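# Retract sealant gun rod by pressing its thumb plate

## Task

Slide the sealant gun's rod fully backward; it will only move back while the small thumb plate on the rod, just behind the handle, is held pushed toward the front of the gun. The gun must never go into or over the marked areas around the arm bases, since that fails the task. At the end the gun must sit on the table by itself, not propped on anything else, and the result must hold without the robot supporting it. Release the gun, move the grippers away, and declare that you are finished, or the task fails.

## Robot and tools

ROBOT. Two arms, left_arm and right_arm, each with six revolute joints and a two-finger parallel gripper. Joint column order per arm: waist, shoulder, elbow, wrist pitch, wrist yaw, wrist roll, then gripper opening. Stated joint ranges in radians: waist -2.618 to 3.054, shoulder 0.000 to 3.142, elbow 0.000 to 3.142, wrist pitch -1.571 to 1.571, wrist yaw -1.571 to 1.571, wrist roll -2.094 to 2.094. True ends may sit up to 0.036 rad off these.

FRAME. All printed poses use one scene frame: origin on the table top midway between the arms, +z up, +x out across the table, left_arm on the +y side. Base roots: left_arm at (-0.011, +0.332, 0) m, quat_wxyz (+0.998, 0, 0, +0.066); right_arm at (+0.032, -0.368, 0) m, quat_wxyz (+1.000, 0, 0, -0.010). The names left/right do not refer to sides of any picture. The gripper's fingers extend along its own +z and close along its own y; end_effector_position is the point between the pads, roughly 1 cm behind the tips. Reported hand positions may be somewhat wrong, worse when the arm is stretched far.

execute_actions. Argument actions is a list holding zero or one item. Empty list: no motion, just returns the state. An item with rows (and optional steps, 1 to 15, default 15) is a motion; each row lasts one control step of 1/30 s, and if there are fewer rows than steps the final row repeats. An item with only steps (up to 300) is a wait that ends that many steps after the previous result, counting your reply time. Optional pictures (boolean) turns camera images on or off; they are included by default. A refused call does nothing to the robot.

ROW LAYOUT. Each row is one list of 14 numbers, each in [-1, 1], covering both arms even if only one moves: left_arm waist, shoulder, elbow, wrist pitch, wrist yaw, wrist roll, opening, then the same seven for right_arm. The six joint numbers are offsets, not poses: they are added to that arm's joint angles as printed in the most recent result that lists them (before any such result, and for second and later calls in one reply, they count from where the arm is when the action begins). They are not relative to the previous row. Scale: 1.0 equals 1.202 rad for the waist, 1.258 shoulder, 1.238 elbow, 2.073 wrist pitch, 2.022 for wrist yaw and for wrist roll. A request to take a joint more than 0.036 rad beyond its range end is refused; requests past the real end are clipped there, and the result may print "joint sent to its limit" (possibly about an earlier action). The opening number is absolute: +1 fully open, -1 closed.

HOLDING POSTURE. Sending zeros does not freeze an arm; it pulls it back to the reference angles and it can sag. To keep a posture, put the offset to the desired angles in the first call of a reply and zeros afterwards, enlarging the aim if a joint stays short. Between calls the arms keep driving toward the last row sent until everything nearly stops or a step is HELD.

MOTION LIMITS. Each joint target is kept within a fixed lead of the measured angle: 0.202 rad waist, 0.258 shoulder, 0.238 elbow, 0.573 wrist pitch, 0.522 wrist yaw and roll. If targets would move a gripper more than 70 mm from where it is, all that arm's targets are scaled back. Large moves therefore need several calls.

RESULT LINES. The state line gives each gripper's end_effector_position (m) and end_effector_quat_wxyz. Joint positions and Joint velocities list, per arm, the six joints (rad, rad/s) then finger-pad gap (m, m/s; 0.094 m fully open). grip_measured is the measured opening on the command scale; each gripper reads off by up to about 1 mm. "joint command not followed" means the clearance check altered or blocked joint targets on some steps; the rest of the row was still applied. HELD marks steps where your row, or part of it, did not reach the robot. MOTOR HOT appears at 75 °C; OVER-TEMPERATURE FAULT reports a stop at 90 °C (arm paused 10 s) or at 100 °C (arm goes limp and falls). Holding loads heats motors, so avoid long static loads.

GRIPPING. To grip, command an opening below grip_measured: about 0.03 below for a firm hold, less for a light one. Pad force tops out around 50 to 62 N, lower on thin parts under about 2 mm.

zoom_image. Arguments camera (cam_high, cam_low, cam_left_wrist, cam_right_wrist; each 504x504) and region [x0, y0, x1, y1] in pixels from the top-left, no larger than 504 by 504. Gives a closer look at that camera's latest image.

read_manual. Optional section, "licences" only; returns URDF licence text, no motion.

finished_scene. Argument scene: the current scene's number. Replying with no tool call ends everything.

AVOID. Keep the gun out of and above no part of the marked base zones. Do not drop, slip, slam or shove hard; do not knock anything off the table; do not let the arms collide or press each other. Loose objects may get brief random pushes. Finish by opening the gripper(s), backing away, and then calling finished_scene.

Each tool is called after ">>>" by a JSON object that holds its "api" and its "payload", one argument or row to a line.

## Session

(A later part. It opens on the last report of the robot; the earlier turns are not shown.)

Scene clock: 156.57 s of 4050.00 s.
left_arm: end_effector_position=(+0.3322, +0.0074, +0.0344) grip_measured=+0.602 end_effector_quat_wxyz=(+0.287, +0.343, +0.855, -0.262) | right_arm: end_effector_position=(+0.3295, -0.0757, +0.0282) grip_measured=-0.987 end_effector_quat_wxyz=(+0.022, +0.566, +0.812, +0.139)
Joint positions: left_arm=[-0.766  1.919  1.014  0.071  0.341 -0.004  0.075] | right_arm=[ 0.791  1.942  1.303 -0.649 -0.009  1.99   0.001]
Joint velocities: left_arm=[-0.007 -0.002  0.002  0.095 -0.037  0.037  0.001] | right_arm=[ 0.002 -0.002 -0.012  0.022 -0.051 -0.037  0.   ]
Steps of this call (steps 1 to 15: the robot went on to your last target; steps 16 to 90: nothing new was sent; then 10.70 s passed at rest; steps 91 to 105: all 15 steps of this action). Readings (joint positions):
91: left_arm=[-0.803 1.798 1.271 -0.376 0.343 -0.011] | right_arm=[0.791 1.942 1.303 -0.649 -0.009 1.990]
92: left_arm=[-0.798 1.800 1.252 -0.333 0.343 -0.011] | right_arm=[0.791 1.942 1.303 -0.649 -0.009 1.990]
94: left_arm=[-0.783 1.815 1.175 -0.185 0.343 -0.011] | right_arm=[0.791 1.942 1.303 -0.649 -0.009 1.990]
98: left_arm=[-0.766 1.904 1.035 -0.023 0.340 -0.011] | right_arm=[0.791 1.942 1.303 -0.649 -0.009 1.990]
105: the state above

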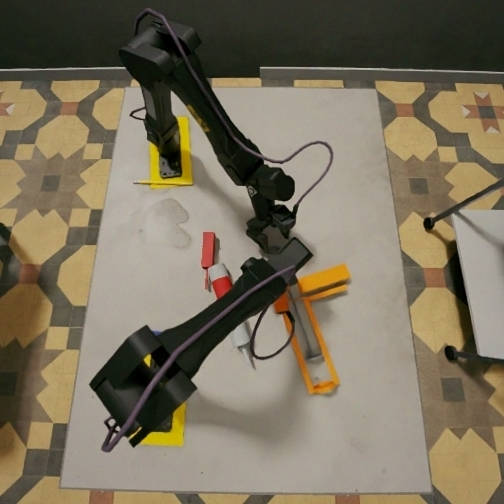

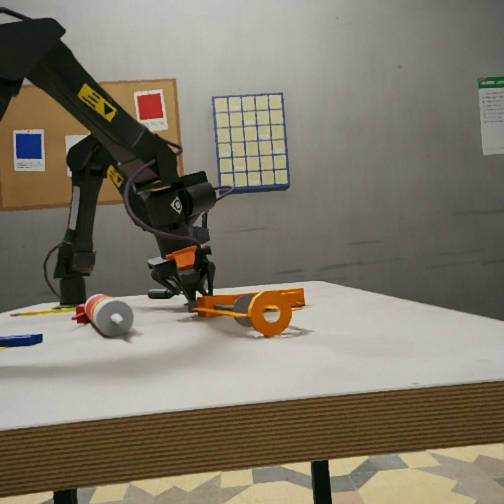

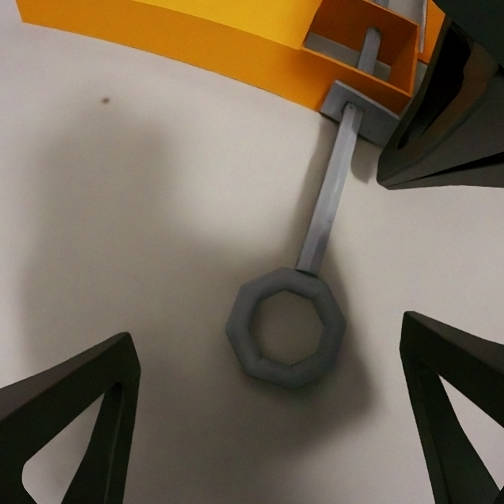

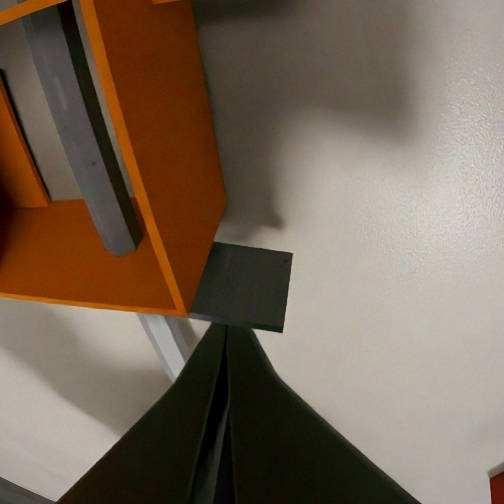

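>>> {"api": "execute_actions", "payload": {
  "actions": [
    {"rows":[[-0.02,0.03,0.04,0.01,0,0,0.6,0,0,0,0,0,0,-1],[-0.02,0.068,0.065,0.012,0,0,0.6,0,0,0,0,0,0,-1]],"steps":12}
  ]
}}

Scene clock: 168.03 s of 4050.00 s.
left_arm: end_effector_position=(+0.3409, -0.0075, +0.0235) grip_measured=+0.602 end_effector_quat_wxyz=(+0.289, +0.350, +0.851, -0.264) | right_arm: end_effector_position=(+0.3295, -0.0757, +0.0282) grip_measured=-0.987 end_effector_quat_wxyz=(+0.022, +0.566, +0.812, +0.139)
Joint positions: left_arm=[-0.78   1.997  1.068  0.102  0.341 -0.001  0.075] | right_arm=[ 0.791  1.942  1.303 -0.649 -0.009  1.99   0.001]
Joint velocities: left_arm=[ 0.002 -0.002 -0.017  0.007  0.051 -0.037 -0.   ] | right_arm=[-0.017 -0.002 -0.007  0.007 -0.022 -0.051 -0.001]
Steps of this call (steps 1 to 30: the robot went on to your last target; steps 31 to 90: nothing new was sent; then 8.07 s passed at rest; steps 91 to 102: all 12 steps of this action). Readings (joint positions):
91: left_arm=[-0.767 1.922 1.016 0.091 0.341 -0.004] | right_arm=[0.791 1.942 1.303 -0.649 -0.009 1.990]
92: left_arm=[-0.769 1.934 1.026 0.091 0.341 -0.004] | right_arm=[0.791 1.942 1.303 -0.649 -0.009 1.990]
94: left_arm=[-0.775 1.973 1.059 0.095 0.341 -0.004] | right_arm=[0.791 1.942 1.303 -0.649 -0.009 1.990]
98: left_arm=[-0.780 1.997 1.068 0.102 0.341 -0.001] | right_arm=[0.791 1.942 1.303 -0.649 -0.009 1.990]
102: the state above

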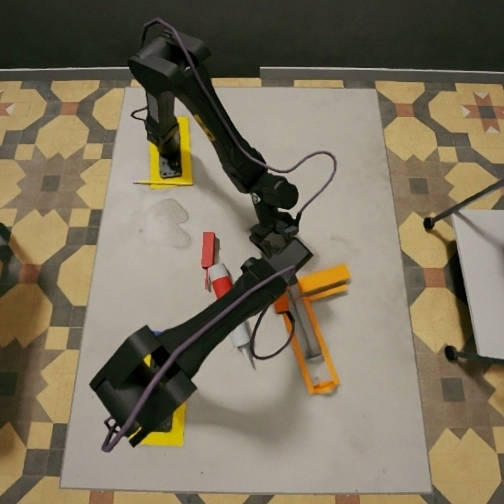

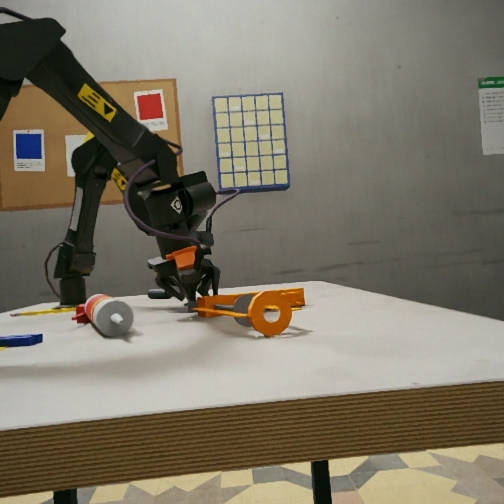

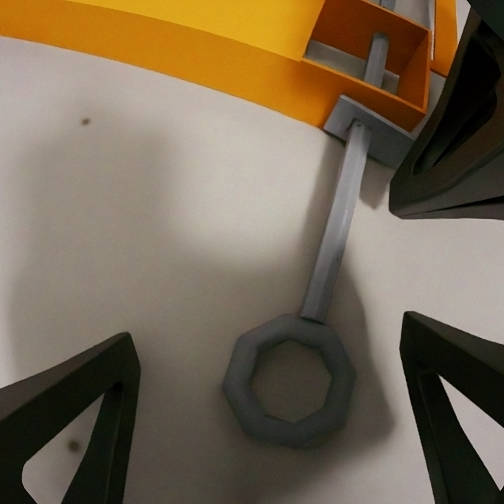

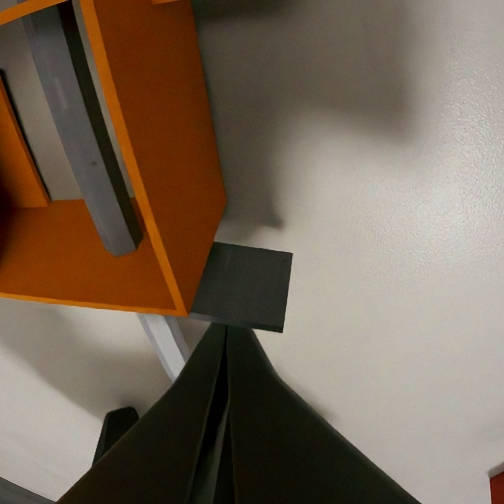

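>>> {"api": "execute_actions", "payload": {
  "actions": [
    {"rows":[[-0.025,0.02,-0.015,0.015,0,0,0.5,0,0,0,0,0,0,-1],[-0.025,0.02,-0.015,0.015,0,0,0.5,0,0,0,0,0,0,-1],[-0.025,0.02,-0.015,0.015,0,0,0.5,0,0,0,0,0,0,-1],[-0.025,0.02,-0.015,0.015,0,0,0.5,0,0,0,0,0,0,-1],[-0.025,0.02,-0.015,0.015,0,0,0.5,0,0,0,0,0,0,-1],[-0.025,0.02,-0.015,0.015,0,0,0.5,0,0,0,0,0,0,-1],[-0.025,0.02,-0.015,0.015,0,0,-0.6,0,0,0,0,0,0,-1]],"steps":15}
  ]
}}

Scene clock: 176.03 s of 4050.00 s.
left_arm: end_effector_position=(+0.3390, -0.0206, +0.0259) grip_measured=-0.597 end_effector_quat_wxyz=(+0.302, +0.359, +0.839, -0.275) | right_arm: end_effector_position=(+0.3295, -0.0757, +0.0282) grip_measured=-0.987 end_effector_quat_wxyz=(+0.022, +0.566, +0.812, +0.139)
Joint positions: left_arm=[-0.802  2.011  1.068  0.157  0.347 -0.005  0.019] | right_arm=[ 0.791  1.942  1.303 -0.649 -0.009  1.99   0.001]
Joint velocities: left_arm=[ 0.002  0.032  0.002 -0.022  0.007  0.007 -0.001] | right_arm=[-0.017 -0.007  0.002 -0.037  0.037 -0.007  0.001]
Steps of this call (steps 1 to 15: the robot went on to your last target; steps 16 to 90: nothing new was sent; then 4.50 s passed at rest; steps 91 to 105: all 15 steps of this action). Readings (joint positions):
91: left_arm=[-0.782 1.998 1.068 0.103 0.341 -0.001] | right_arm=[0.791 1.942 1.303 -0.649 -0.009 1.990]
92: left_arm=[-0.785 2.001 1.068 0.109 0.341 -0.001] | right_arm=[0.791 1.942 1.303 -0.649 -0.009 1.990]
94: left_arm=[-0.793 2.006 1.068 0.120 0.341 -0.001] | right_arm=[0.791 1.942 1.303 -0.649 -0.009 1.990]
98: left_arm=[-0.801 2.009 1.068 0.126 0.341 -0.001] | right_arm=[0.791 1.942 1.303 -0.649 -0.009 1.990]
105: the state above

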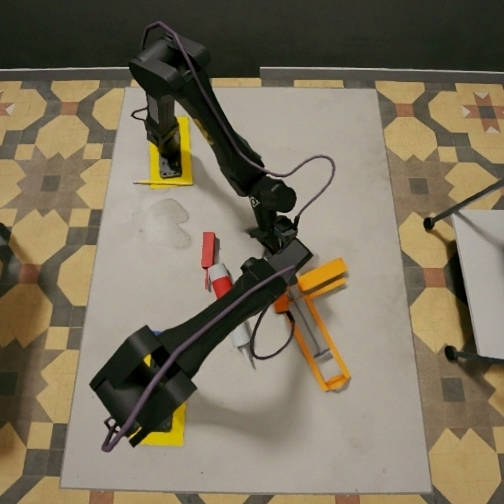

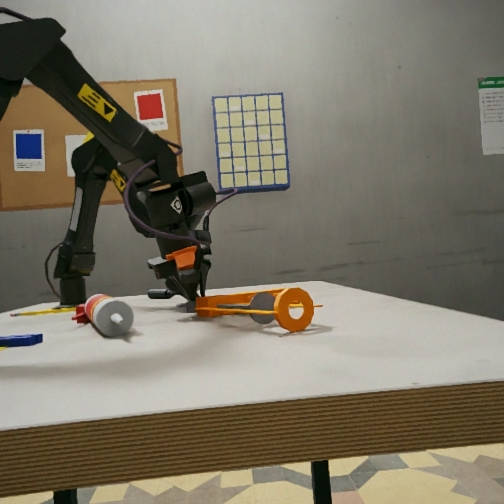

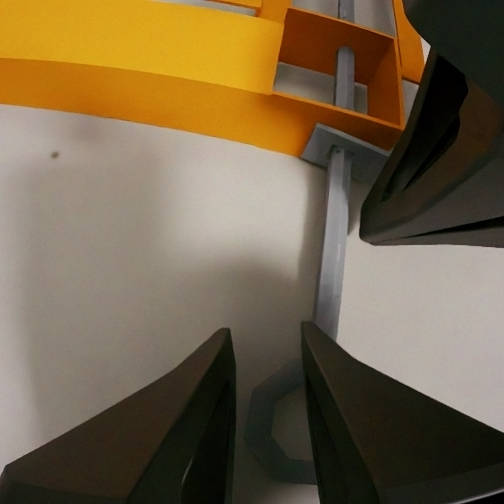

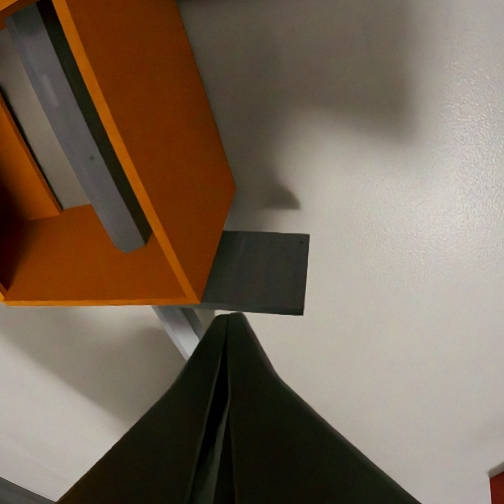

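>>> {"api": "execute_actions", "payload": {
  "actions": [
    {"rows":[[0,0,0,0,0,0,0.6,0,0,0,0,0,0,-1],[0,0,0,0,0,0,0.6,0,0,0,0,0,0,-1],[0,0,0,0,0,0,0.6,0,0,0,0,0,0,-1],[0,0,0,0,0,0,0.6,0,0,0,0,0,0,-1],[0,0,0,-0.02,0,0,0.6,0,0,0,0,0,0,-1],[-0.015,0.02,-0.015,-0.035,0,0,0.6,0,0,0,0,0,0,-1]],"steps":15}
  ]
}}

Scene clock: 181.60 s of 4050.00 s.
left_arm: end_effector_position=(+0.3361, -0.0204, +0.0218) grip_measured=+0.597 end_effector_quat_wxyz=(+0.296, +0.361, +0.841, -0.272) | right_arm: end_effector_position=(+0.3295, -0.0757, +0.0282) grip_measured=-0.987 end_effector_quat_wxyz=(+0.022, +0.566, +0.812, +0.139)
Joint positions: left_arm=[-0.806  2.016  1.068  0.146  0.344 -0.003  0.075] | right_arm=[ 0.791  1.942  1.303 -0.649 -0.009  1.99   0.001]
Joint velocities: left_arm=[ 0.012  0.002 -0.007 -0.022  0.007 -0.037 -0.   ] | right_arm=[-0.012 -0.007  0.002  0.022  0.007  0.007 -0.001]
Steps of this call (steps 1 to 15: the robot went on to your last target; steps 16 to 90: nothing new was sent; then 2.07 s passed at rest; steps 91 to 105: all 15 steps of this action). Readings (joint positions):
91: left_arm=[-0.802 2.013 1.068 0.158 0.346 -0.005] | right_arm=[0.791 1.942 1.303 -0.649 -0.009 1.990]
92: left_arm=[-0.802 2.013 1.068 0.159 0.345 -0.005] | right_arm=[0.791 1.942 1.303 -0.649 -0.009 1.990]
94: left_arm=[-0.802 2.013 1.068 0.159 0.345 -0.005] | right_arm=[0.791 1.942 1.303 -0.649 -0.009 1.990]
98: left_arm=[-0.805 2.016 1.068 0.146 0.345 -0.003] | right_arm=[0.791 1.942 1.303 -0.649 -0.009 1.990]
105: the state above

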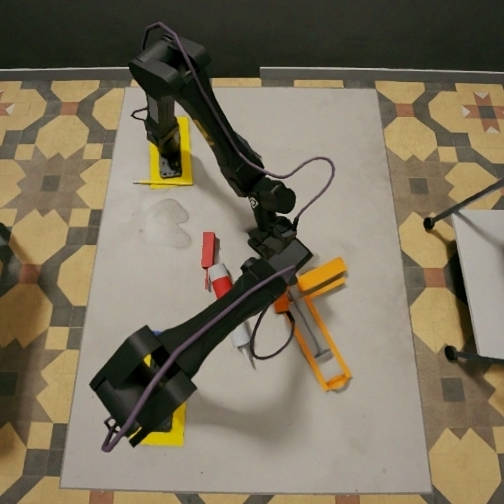

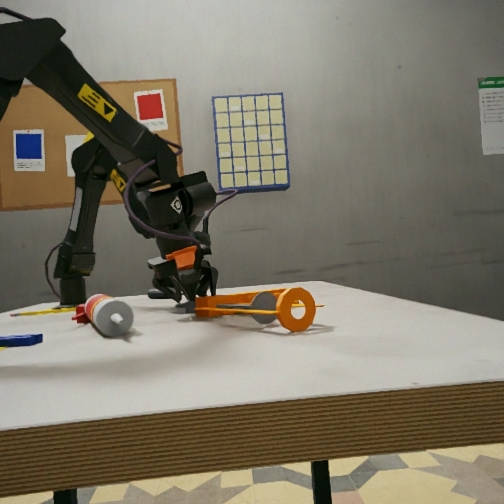

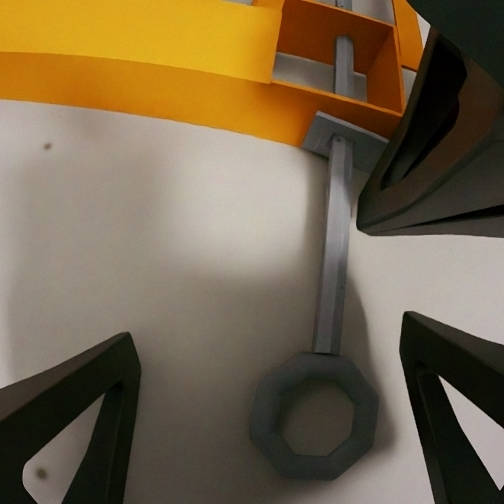

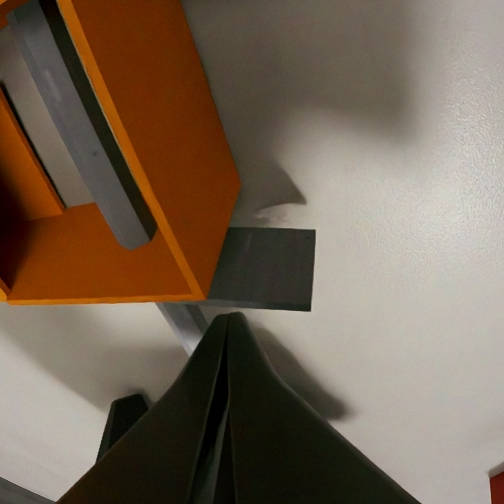

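>>> {"api": "execute_actions", "payload": {
  "actions": [
    {"rows":[[0,-0.01,-0.03,0.01,0,0,0.6,0,-0.02,-0.03,0.01,0,0,-1],[0,-0.012,-0.05,0.01,0,0,0.6,0,-0.032,-0.055,0.015,0,0,-1],[0,-0.012,-0.05,0.01,0,0,0.6,0,-0.032,-0.055,0.015,0,0,-1],[0,-0.012,-0.05,0.01,0,0,0.6,0,-0.032,-0.055,0.015,0,0,-1],[0,-0.012,-0.05,0.01,0,0,0.6,0,-0.032,-0.055,0.015,0,0,-1],[-0.03,-0.012,-0.05,0.01,0,0,0.6,0,-0.032,-0.055,0.015,0,0,-1]],"steps":15}
  ]
}}

Scene clock: 198.03 s of 4050.00 s.
left_arm: end_effector_position=(+0.3250, -0.0277, +0.0218) grip_measured=+0.597 end_effector_quat_wxyz=(+0.301, +0.373, +0.833, -0.278) | right_arm: end_effector_position=(+0.3228, -0.0821, +0.0225) grip_measured=-0.987 end_effector_quat_wxyz=(+0.022, +0.566, +0.812, +0.137)
Joint positions: left_arm=[-0.833  2.007  1.038  0.187  0.342 -0.002  0.075] | right_arm=[ 0.791  1.922  1.252 -0.623 -0.009  1.99   0.001]
Joint velocities: left_arm=[ 0.002 -0.017  0.017 -0.022 -0.007 -0.037 -0.   ] | right_arm=[-0.007 -0.012 -0.017  0.037  0.007  0.037  0.   ]
Steps of this call (steps 1 to 15: the robot went on to your last target; steps 16 to 90: nothing new was sent; then 12.93 s passed at rest; steps 91 to 105: all 15 steps of this action). Readings (joint positions):
91: left_arm=[-0.806 2.016 1.068 0.150 0.344 -0.003] | right_arm=[0.791 1.941 1.301 -0.645 -0.009 1.990]
92: left_arm=[-0.806 2.015 1.062 0.157 0.344 -0.003] | right_arm=[0.791 1.937 1.291 -0.636 -0.009 1.990]
94: left_arm=[-0.806 2.010 1.047 0.174 0.344 -0.002] | right_arm=[0.791 1.925 1.267 -0.628 -0.009 1.990]
98: left_arm=[-0.816 2.007 1.039 0.185 0.342 -0.002] | right_arm=[0.791 1.922 1.252 -0.628 -0.009 1.990]
105: the state above

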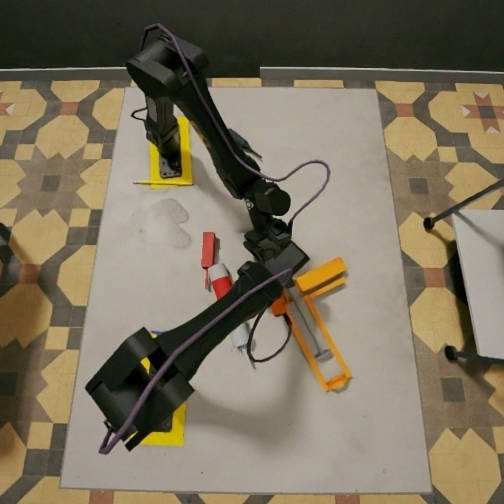

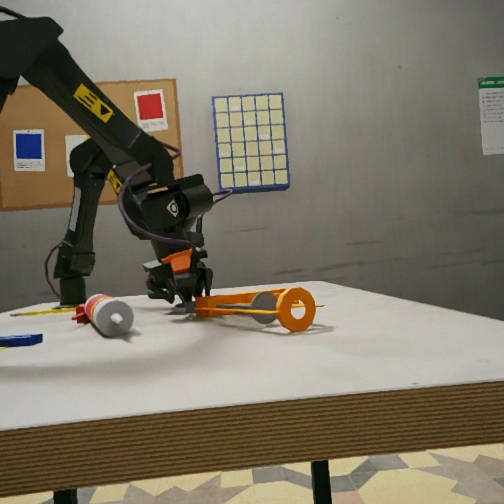

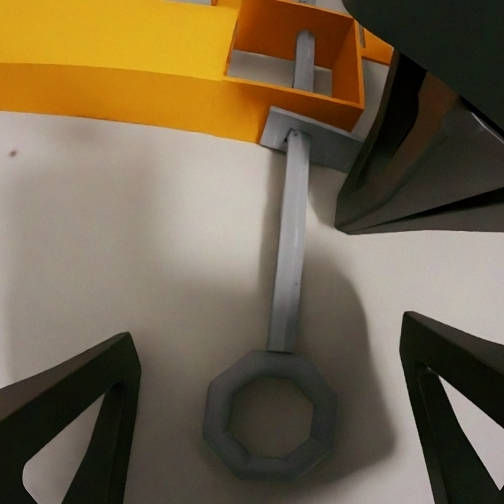

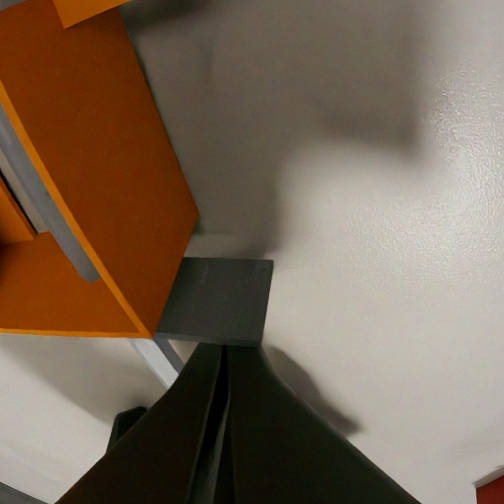

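>>> {"api": "execute_actions", "payload": {
  "actions": [
    {"rows":[[0,0,0,-0.035,0,0,0.6,0,0,0,0,0,0,-1],[0,0,0,-0.035,0,0,0.6,0,0,0,0,0,0,-1],[0,0,0,-0.035,0,0,0.6,0,0,0,0,0,0,-1],[0,0,0,-0.035,0,0,0.6,0,0,0,0,0,0,-1],[0,0,0,-0.035,0,0,0.6,0,0,0,0,0,0,-1],[0,0,0,-0.035,0,0,0.6,0,0,0,0,0,0,-1],[0,0,0,-0.035,0,0,0.6,0,0,0,0,0,0,-1],[0,0,0,-0.035,0,0,-0.6,0,0,0,0,0,0,-1]],"steps":15}
  ]
}}

Scene clock: 207.47 s of 4050.00 s.
left_arm: end_effector_position=(+0.3216, -0.0274, +0.0212) grip_measured=-0.594 end_effector_quat_wxyz=(+0.293, +0.373, +0.834, -0.281) | right_arm: end_effector_position=(+0.3230, -0.0815, +0.0227) grip_measured=-0.987 end_effector_quat_wxyz=(+0.021, +0.566, +0.812, +0.138)
Joint positions: left_arm=[-0.833  2.004  1.039  0.169  0.354 -0.006  0.019] | right_arm=[ 0.791  1.922  1.252 -0.621 -0.011  1.99   0.001]
Joint velocities: left_arm=[ 0.002 -0.002  0.012 -0.037  0.007 -0.022 -0.006] | right_arm=[-0.007 -0.007 -0.012  0.022 -0.066 -0.022 -0.   ]
Steps of this call (steps 1 to 15: the robot went on to your last target; steps 16 to 90: nothing new was sent; then 5.93 s passed at rest; steps 91 to 105: all 15 steps of this action). Readings (joint positions):
91: left_arm=[-0.833 2.007 1.038 0.187 0.342 -0.002] | right_arm=[0.791 1.922 1.252 -0.622 -0.009 1.990]
92: left_arm=[-0.833 2.007 1.038 0.187 0.342 -0.002] | right_arm=[0.791 1.922 1.252 -0.622 -0.009 1.990]
94: left_arm=[-0.833 2.007 1.038 0.186 0.342 -0.002] | right_arm=[0.791 1.922 1.252 -0.622 -0.009 1.990]
98: left_arm=[-0.833 2.007 1.038 0.185 0.342 -0.002] | right_arm=[0.791 1.922 1.252 -0.622 -0.009 1.990]
105: the state above

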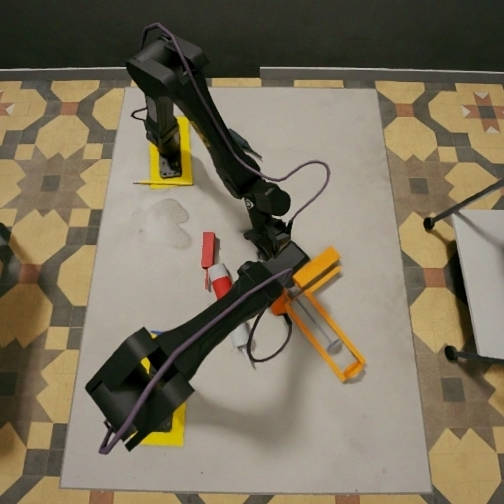

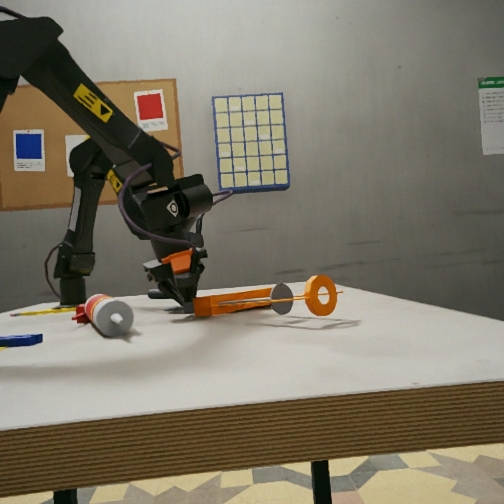

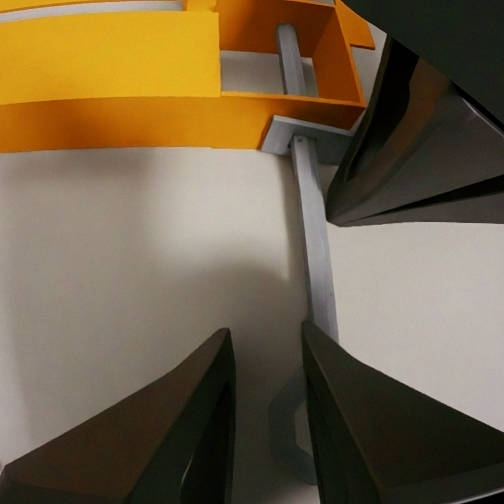

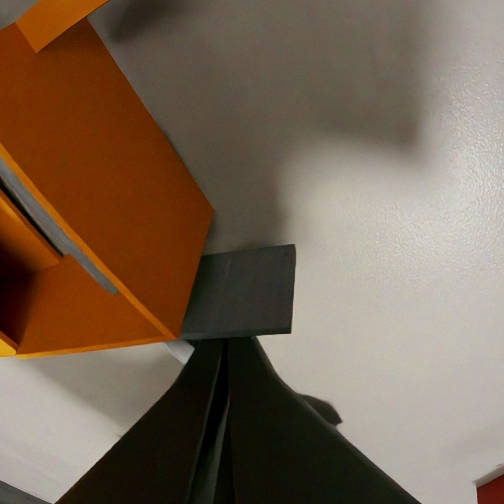

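>>> {"api": "execute_actions", "payload": {
  "actions": [
    {"rows":[[0,0,0,0,0,0,1,0,0,0,0,0,0,-1]],"steps":12}
  ]
}}

Scene clock: 214.70 s of 4050.00 s.
left_arm: end_effector_position=(+0.3247, -0.0288, +0.0245) grip_measured=+1.000 end_effector_quat_wxyz=(+0.302, +0.373, +0.831, -0.282) | right_arm: end_effector_position=(+0.3218, -0.0827, +0.0222) grip_measured=-0.987 end_effector_quat_wxyz=(+0.021, +0.567, +0.813, +0.135)
Joint positions: left_arm=[-0.833  2.003  1.039  0.187  0.349 -0.005  0.094] | right_arm=[ 0.791  1.922  1.252 -0.628 -0.011  1.99   0.001]
Joint velocities: left_arm=[-0.017 -0.012 -0.002  0.007 -0.007  0.066  0.   ] | right_arm=[-0.007 -0.002 -0.027 -0.022  0.022 -0.051  0.   ]
Steps of this call (steps 1 to 15: the robot went on to your last target; steps 16 to 90: nothing new was sent; then 3.83 s passed at rest; steps 91 to 102: all 12 steps of this action). Readings (joint positions):
91: left_arm=[-0.833 2.003 1.039 0.174 0.348 -0.006] | right_arm=[0.791 1.922 1.252 -0.625 -0.011 1.990]
92: left_arm=[-0.833 2.003 1.039 0.177 0.346 -0.006] | right_arm=[0.791 1.922 1.252 -0.625 -0.011 1.990]
94: left_arm=[-0.833 2.003 1.039 0.180 0.344 -0.006] | right_arm=[0.791 1.922 1.252 -0.628 -0.011 1.990]
98: left_arm=[-0.833 2.003 1.039 0.186 0.349 -0.005] | right_arm=[0.791 1.922 1.252 -0.628 -0.011 1.990]
102: the state above

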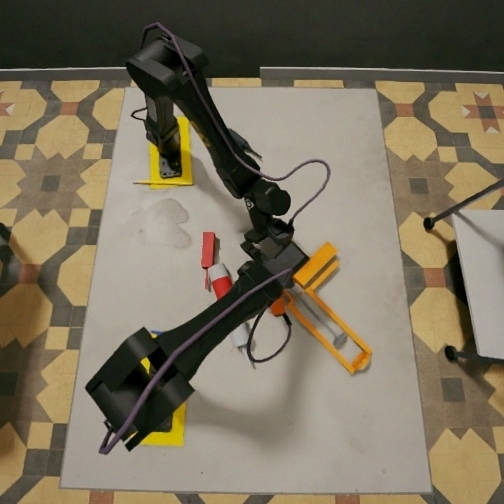

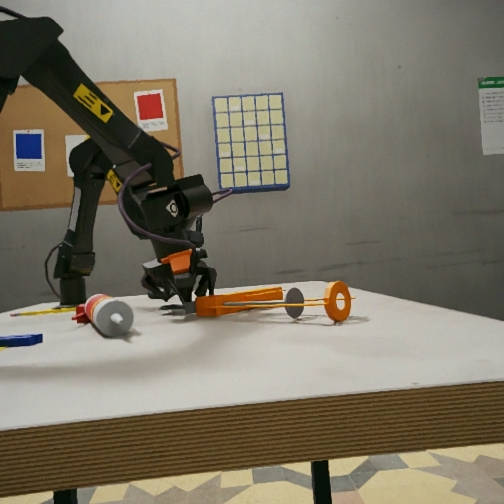

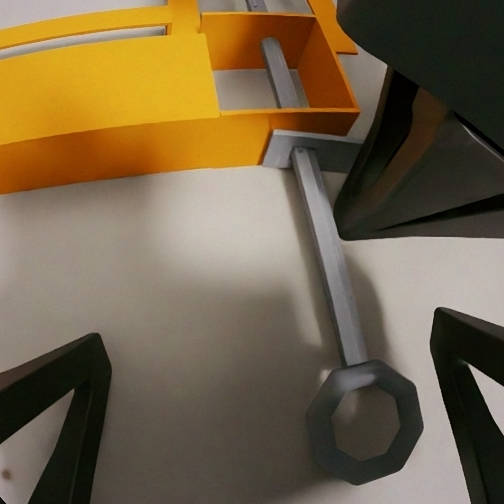

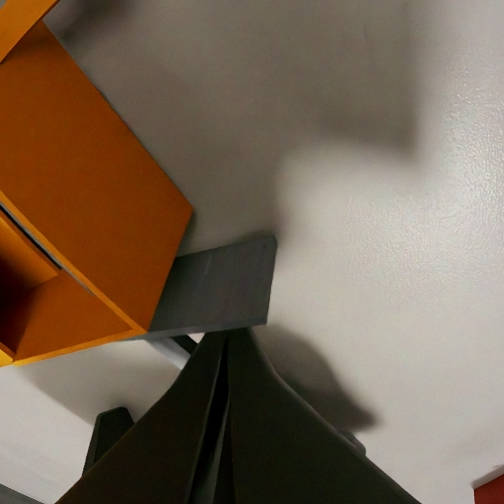

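>>> {"api": "execute_actions", "payload": {
  "actions": [
    {"rows":[[0,0,-0.055,-0.02,0,0,1,0,0,0,0,0,0,-1]],"steps":10}
  ]
}}

Scene clock: 224.83 s of 4050.00 s.
left_arm: end_effector_position=(+0.3223, -0.0268, +0.0230) grip_measured=+1.000 end_effector_quat_wxyz=(+0.306, +0.375, +0.828, -0.282) | right_arm: end_effector_position=(+0.3218, -0.0827, +0.0222) grip_measured=-0.987 end_effector_quat_wxyz=(+0.021, +0.567, +0.813, +0.135)
Joint positions: left_arm=[-0.833  1.997  1.015  0.213  0.349  0.002  0.094] | right_arm=[ 0.791  1.922  1.252 -0.628 -0.011  1.99   0.001]
Joint velocities: left_arm=[-0.012 -0.022 -0.012  0.022 -0.022  0.037  0.   ] | right_arm=[-0.002  0.007 -0.022 -0.022 -0.007 -0.007 -0.   ]
Steps of this call (steps 1 to 15: the robot went on to your last target; steps 16 to 90: nothing new was sent; then 6.80 s passed at rest; steps 91 to 100: all 10 steps of this action). Readings (joint positions):
91: left_arm=[-0.833 2.003 1.034 0.189 0.349 -0.005] | right_arm=[0.791 1.922 1.252 -0.628 -0.011 1.990]
92: left_arm=[-0.833 2.001 1.028 0.197 0.349 -0.002] | right_arm=[0.791 1.922 1.252 -0.628 -0.011 1.990]
94: left_arm=[-0.833 1.998 1.018 0.206 0.349 0.000] | right_arm=[0.791 1.922 1.252 -0.628 -0.011 1.990]
98: left_arm=[-0.833 1.997 1.015 0.213 0.349 0.002] | right_arm=[0.791 1.922 1.252 -0.628 -0.011 1.990]
100: the state above

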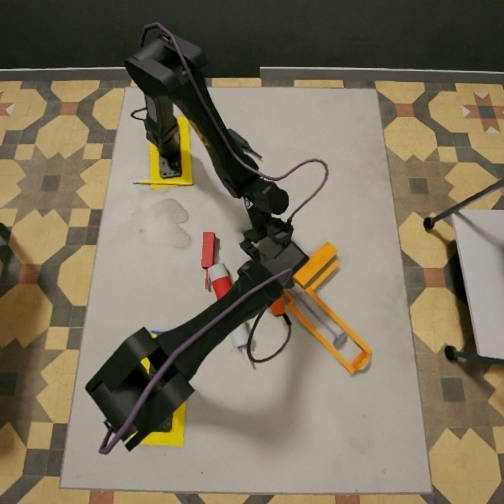

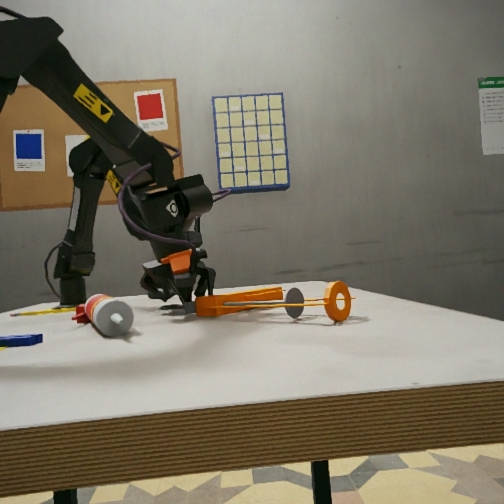

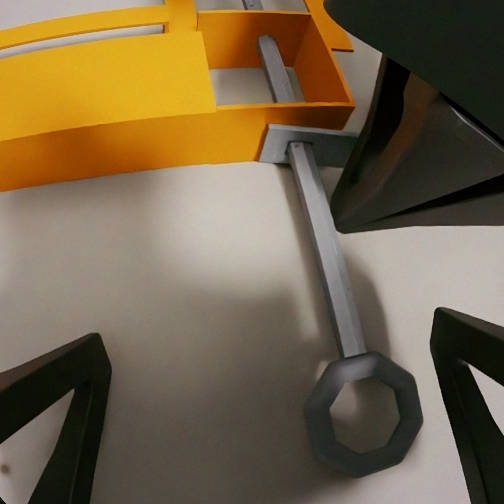

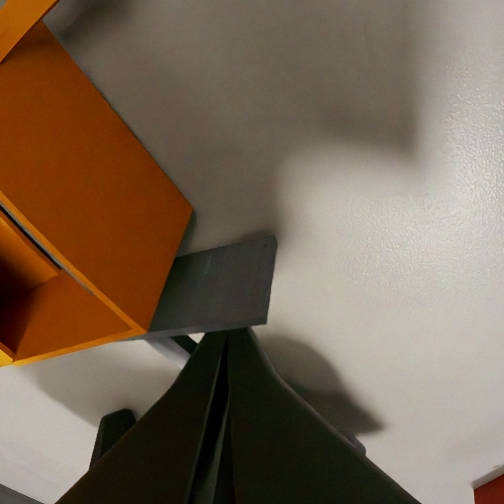

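>>> {"api": "execute_actions", "payload": {
  "actions": [
    {"rows":[[0,0,0.03,0,0,0.05,1,0,0,0,0,0,0,-1],[0,0,0.03,0,0,0.1,1,0,0,0,0,0,0,-1],[0,0,0.03,0,0,0.17,1,0,0,0,0,0,0,-1]],"steps":12}
  ]
}}

Scene clock: 237.33 s of 4050.00 s.
left_arm: end_effector_position=(+0.3231, -0.0280, +0.0247) grip_measured=+1.000 end_effector_quat_wxyz=(+0.347, +0.495, +0.761, -0.234) | right_arm: end_effector_position=(+0.3218, -0.0827, +0.0222) grip_measured=-0.987 end_effector_quat_wxyz=(+0.021, +0.567, +0.813, +0.135)
Joint positions: left_arm=[-0.833  1.997  1.018  0.216  0.352  0.303  0.094] | right_arm=[ 0.791  1.922  1.252 -0.628 -0.011  1.99   0.001]
Joint velocities: left_arm=[-0.002 -0.012 -0.022 -0.037 -0.095  0.154  0.   ] | right_arm=[-0.002  0.007 -0.017  0.066 -0.081 -0.037  0.001]
Steps of this call (steps 1 to 15: the robot went on to your last target; steps 16 to 90: nothing new was sent; then 9.10 s passed at rest; steps 91 to 102: all 12 steps of this action). Readings (joint positions):
91: left_arm=[-0.833 1.997 1.017 0.216 0.349 0.015] | right_arm=[0.791 1.922 1.252 -0.628 -0.011 1.990]
92: left_arm=[-0.833 1.997 1.018 0.216 0.349 0.044] | right_arm=[0.791 1.922 1.252 -0.628 -0.011 1.990]
94: left_arm=[-0.833 1.997 1.018 0.216 0.349 0.143] | right_arm=[0.791 1.922 1.252 -0.628 -0.011 1.990]
98: left_arm=[-0.833 1.997 1.018 0.216 0.349 0.258] | right_arm=[0.791 1.922 1.252 -0.628 -0.011 1.990]
102: the state above

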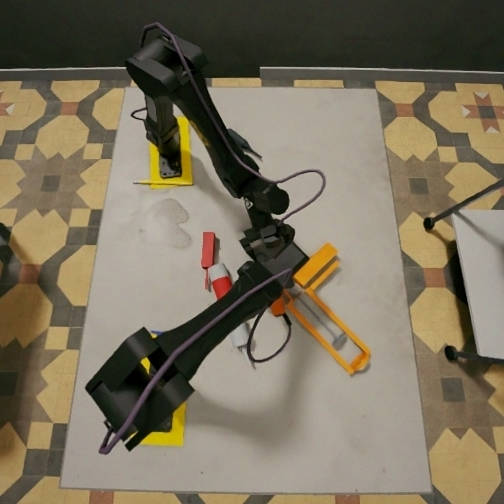

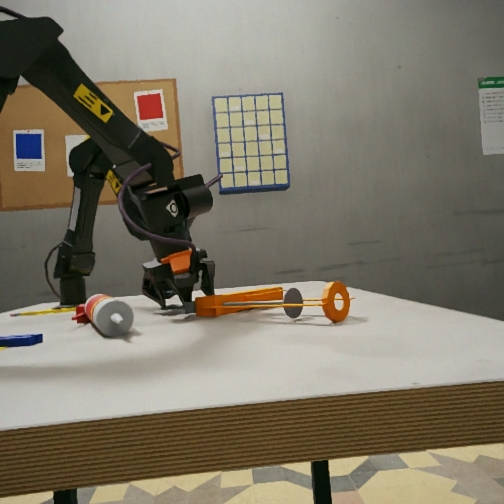

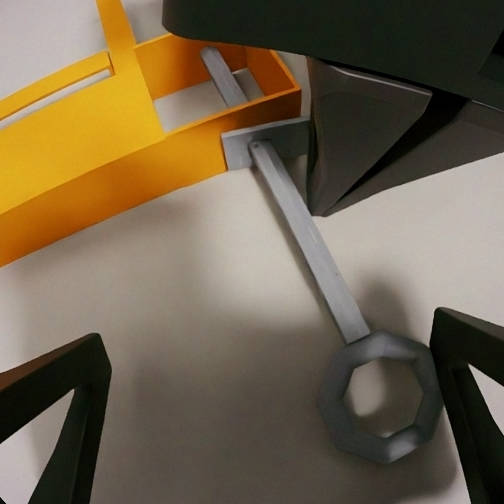

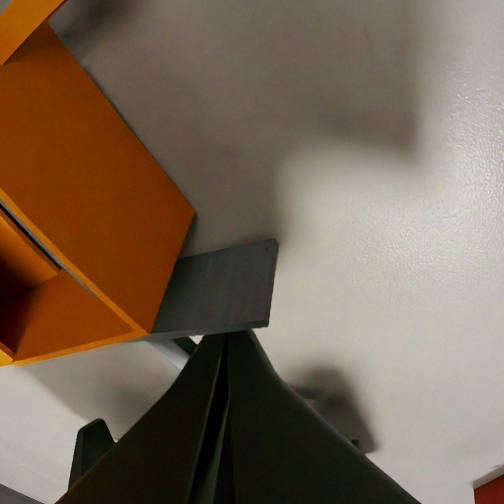

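>>> {"api": "execute_actions", "payload": {
  "actions": [
    {"rows":[[-0.02,0,0.03,0,0,0,1,0,0,0,0,0,0,-1],[-0.04,0,0.03,0,0,0,1,0,0,0,0,0,0,-1],[-0.04,0,0.03,0,0,0,1,0,0,0,0,0,0,-1],[-0.04,0,0.03,0,0,0,1,0,0,0,0,0,0,-1],[-0.04,0,0.03,0,0,0,1,0,0,0,0,0,0,-1],[-0.04,0,0.03,0,0,0,1,0,0,0,0,0,0,-1],[-0.04,0.025,-0.03,0,0,0,1,0,0,0,0,0,0,-1]],"steps":14}
  ]
}}

Scene clock: 244.73 s of 4050.00 s.
left_arm: end_effector_position=(+0.3037, -0.0392, +0.0132) grip_measured=+1.000 end_effector_quat_wxyz=(+0.334, +0.518, +0.751, -0.237) | right_arm: end_effector_position=(+0.3218, -0.0827, +0.0222) grip_measured=-0.987 end_effector_quat_wxyz=(+0.021, +0.567, +0.813, +0.135)
Joint positions: left_arm=[-0.877  2.016  1.005  0.226  0.349  0.316  0.094] | right_arm=[ 0.791  1.922  1.252 -0.628 -0.011  1.99   0.001]
Joint velocities: left_arm=[-0.007 -0.007  0.022  0.007  0.022  0.051  0.   ] | right_arm=[ 0.007  0.002 -0.022  0.037 -0.022 -0.051 -0.001]
Steps of this call (steps 1 to 30: the robot went on to your last target; steps 31 to 90: nothing new was sent; then 3.93 s passed at rest; steps 91 to 104: all 14 steps of this action). Readings (joint positions):
91: left_arm=[-0.834 1.997 1.018 0.216 0.352 0.330] | right_arm=[0.791 1.922 1.252 -0.628 -0.011 1.990]
92: left_arm=[-0.838 1.997 1.018 0.216 0.351 0.326] | right_arm=[0.791 1.922 1.252 -0.628 -0.011 1.990]
94: left_arm=[-0.853 1.997 1.018 0.216 0.349 0.321] | right_arm=[0.791 1.922 1.252 -0.628 -0.011 1.990]
98: left_arm=[-0.877 2.002 1.015 0.219 0.349 0.316] | right_arm=[0.791 1.922 1.252 -0.628 -0.011 1.990]
104: the state above

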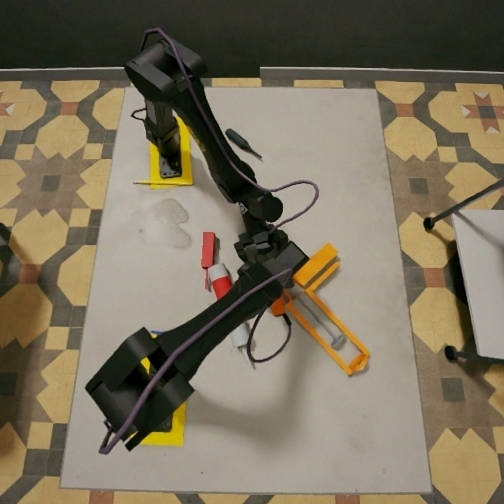

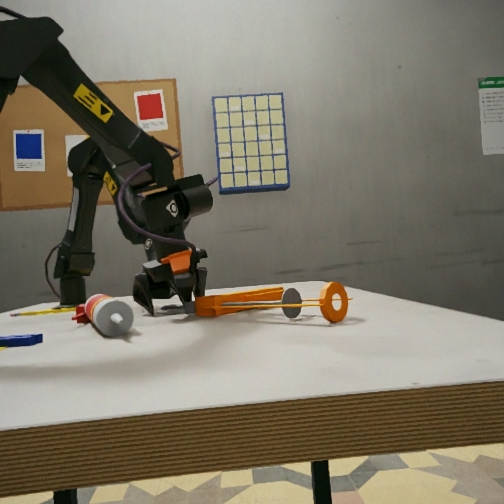

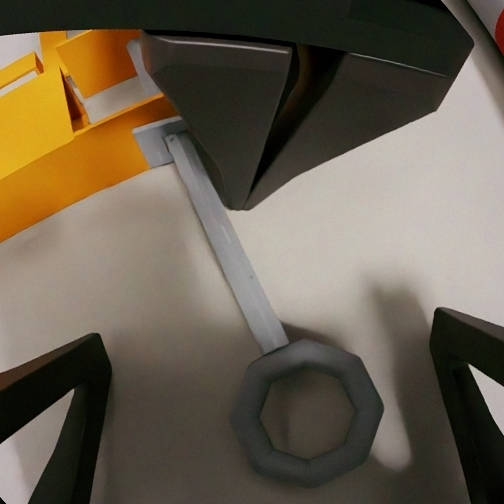

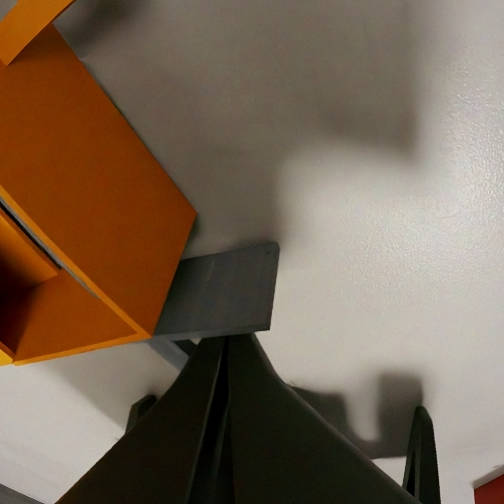

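Low and straddling the ring now; closing.

>>> {"api": "execute_actions", "payload": {
  "actions": [
    {"rows":[[0,0,0,0,0,0,-0.6,0,0,0,0,0,0,-1]],"steps":15}
  ]
}}

Scene clock: 248.90 s of 4050.00 s.
left_arm: end_effector_position=(+0.3035, -0.0394, +0.0134) grip_measured=-0.237 end_effector_quat_wxyz=(+0.334, +0.517, +0.751, -0.238) | right_arm: end_effector_position=(+0.3218, -0.0827, +0.0222) grip_measured=-0.987 end_effector_quat_wxyz=(+0.021, +0.567, +0.813, +0.135)
Joint positions: left_arm=[-0.877  2.016  1.005  0.227  0.351  0.314  0.036] | right_arm=[ 0.791  1.922  1.252 -0.628 -0.011  1.99   0.001]
Joint velocities: left_arm=[ 0.007 -0.017 -0.022 -0.037  0.022  0.022 -0.001] | right_arm=[ 0.007 -0.007 -0.002  0.081 -0.007  0.037  0.   ]
Steps of this call (steps 1 to 15: the robot went on to your last target; steps 16 to 90: nothing new was sent; then 0.67 s passed at rest; steps 91 to 105: all 15 steps of this action). Readings (joint positions):
91: left_arm=[-0.877 2.016 1.005 0.226 0.349 0.316] | right_arm=[0.791 1.922 1.252 -0.628 -0.011 1.990]
92: left_arm=[-0.877 2.016 1.005 0.227 0.349 0.316] | right_arm=[0.791 1.922 1.252 -0.628 -0.011 1.990]
94: left_arm=[-0.877 2.016 1.005 0.226 0.353 0.316] | right_arm=[0.791 1.922 1.252 -0.628 -0.011 1.990]
98: left_arm=[-0.877 2.016 1.005 0.227 0.351 0.314] | right_arm=[0.791 1.922 1.252 -0.628 -0.011 1.990]
105: the state above

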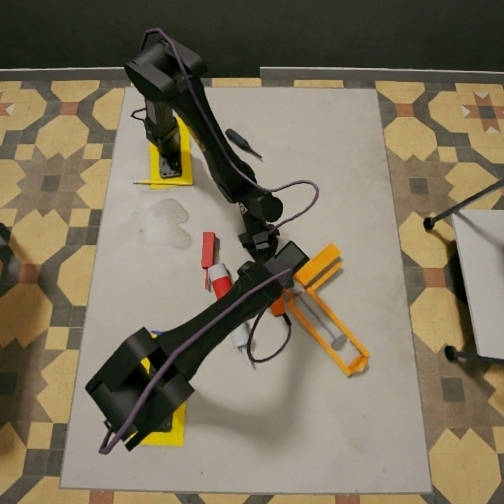

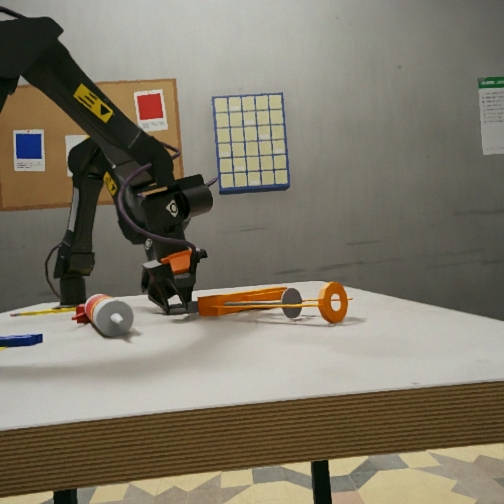

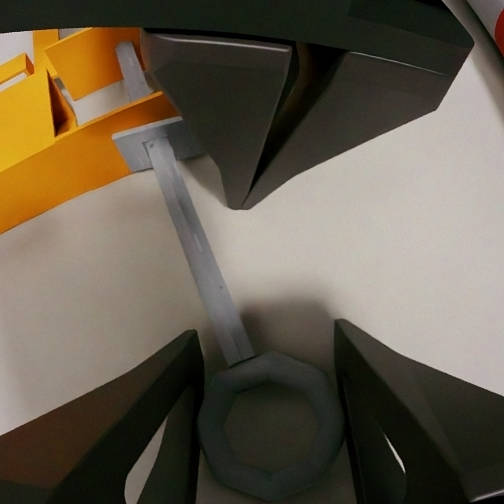

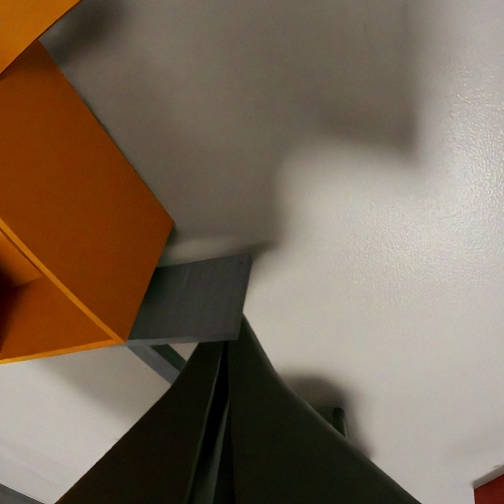

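>>> {"api": "execute_actions", "payload": {
  "actions": [
    {"rows":[[0,-0.02,-0.03,0.006,0,0,-0.6,0,0,0,0,0,0,-1],[0,-0.035,-0.055,0.012,0,0,-0.6,0,0,0,0,0,0,-1],[0,-0.05,-0.08,0.018,0,0,-0.6,0,0,0,0,0,0,-1],[0,-0.065,-0.105,0.024,0,0,-0.6,0,0,0,0,0,0,-1],[0,-0.08,-0.13,0.03,0,0,-0.6,0,0,0,0,0,0,-1],[0,-0.095,-0.155,0.036,0,0,-0.6,0,0,0,0,0,0,-1],[0,-0.11,-0.175,0.04,0,0,-0.6,0,0,0,0,0,0,-1],[0,-0.12,-0.185,0.04,0,0,-0.6,0,0,0,0,0,0,-1]],"steps":13}
  ]
}}

Scene clock: 269.93 s of 4050.00 s.
left_arm: end_effector_position=(+0.2767, -0.0093, +0.0130) grip_measured=-0.237 end_effector_quat_wxyz=(+0.342, +0.509, +0.755, -0.231) | right_arm: end_effector_position=(+0.3005, -0.0550, +0.0249) grip_measured=-0.987 end_effector_quat_wxyz=(-0.031, +0.542, +0.825, +0.155)
Joint positions: left_arm=[-0.877  1.896  0.807  0.319  0.328  0.303  0.036] | right_arm=[ 0.831  1.922  1.252 -0.604 -0.115  1.99   0.001]
Joint velocities: left_arm=[ 0.002  0.002 -0.002 -0.037 -0.11  -0.037 -0.   ] | right_arm=[-0.007  0.002  0.002 -0.022  0.037 -0.051 -0.   ]
Steps of this call (steps 1 to 15: the robot went on to your last target; steps 16 to 90: nothing new was sent; then 17.60 s passed at rest; steps 91 to 103: all 13 steps of this action). Readings (joint positions):
91: left_arm=[-0.877 2.015 1.003 0.228 0.351 0.314] | right_arm=[0.791 1.922 1.252 -0.628 -0.011 1.990]
92: left_arm=[-0.877 2.012 0.996 0.234 0.351 0.314] | right_arm=[0.791 1.922 1.252 -0.628 -0.011 1.990]
94: left_arm=[-0.877 1.991 0.957 0.257 0.348 0.314] | right_arm=[0.794 1.922 1.252 -0.626 -0.029 1.990]
98: left_arm=[-0.877 1.925 0.848 0.308 0.334 0.307] | right_arm=[0.819 1.922 1.252 -0.613 -0.087 1.990]
103: the state above

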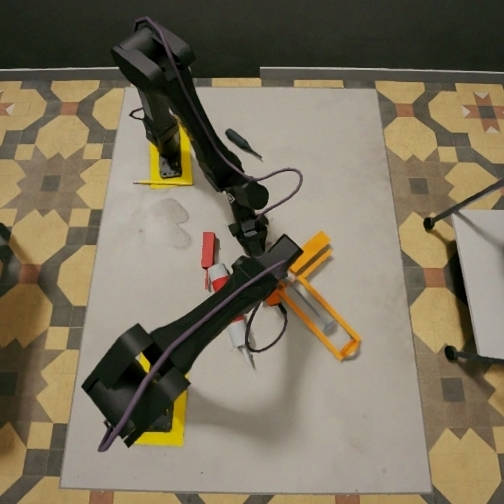

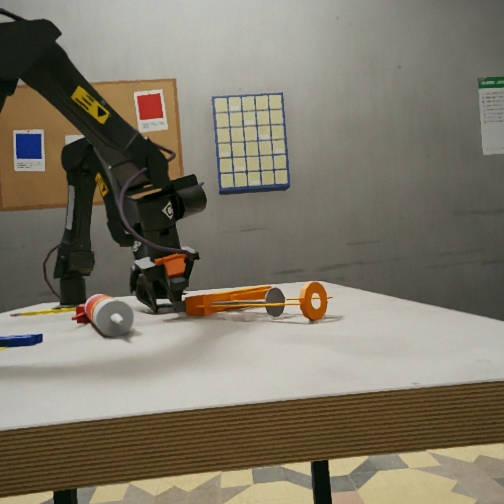

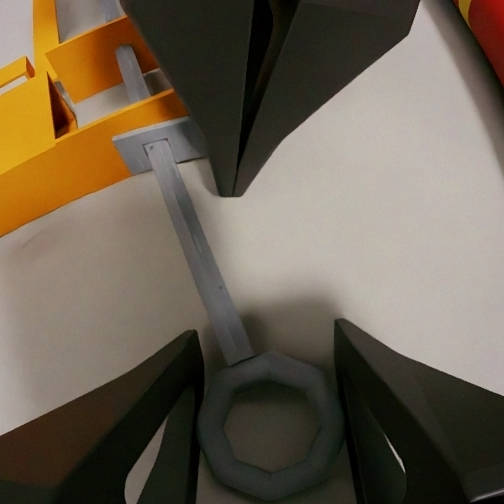

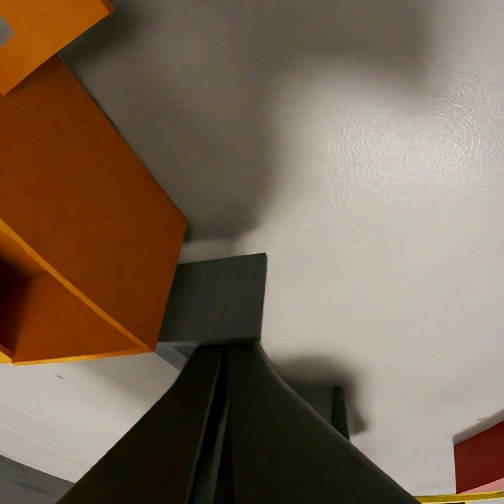

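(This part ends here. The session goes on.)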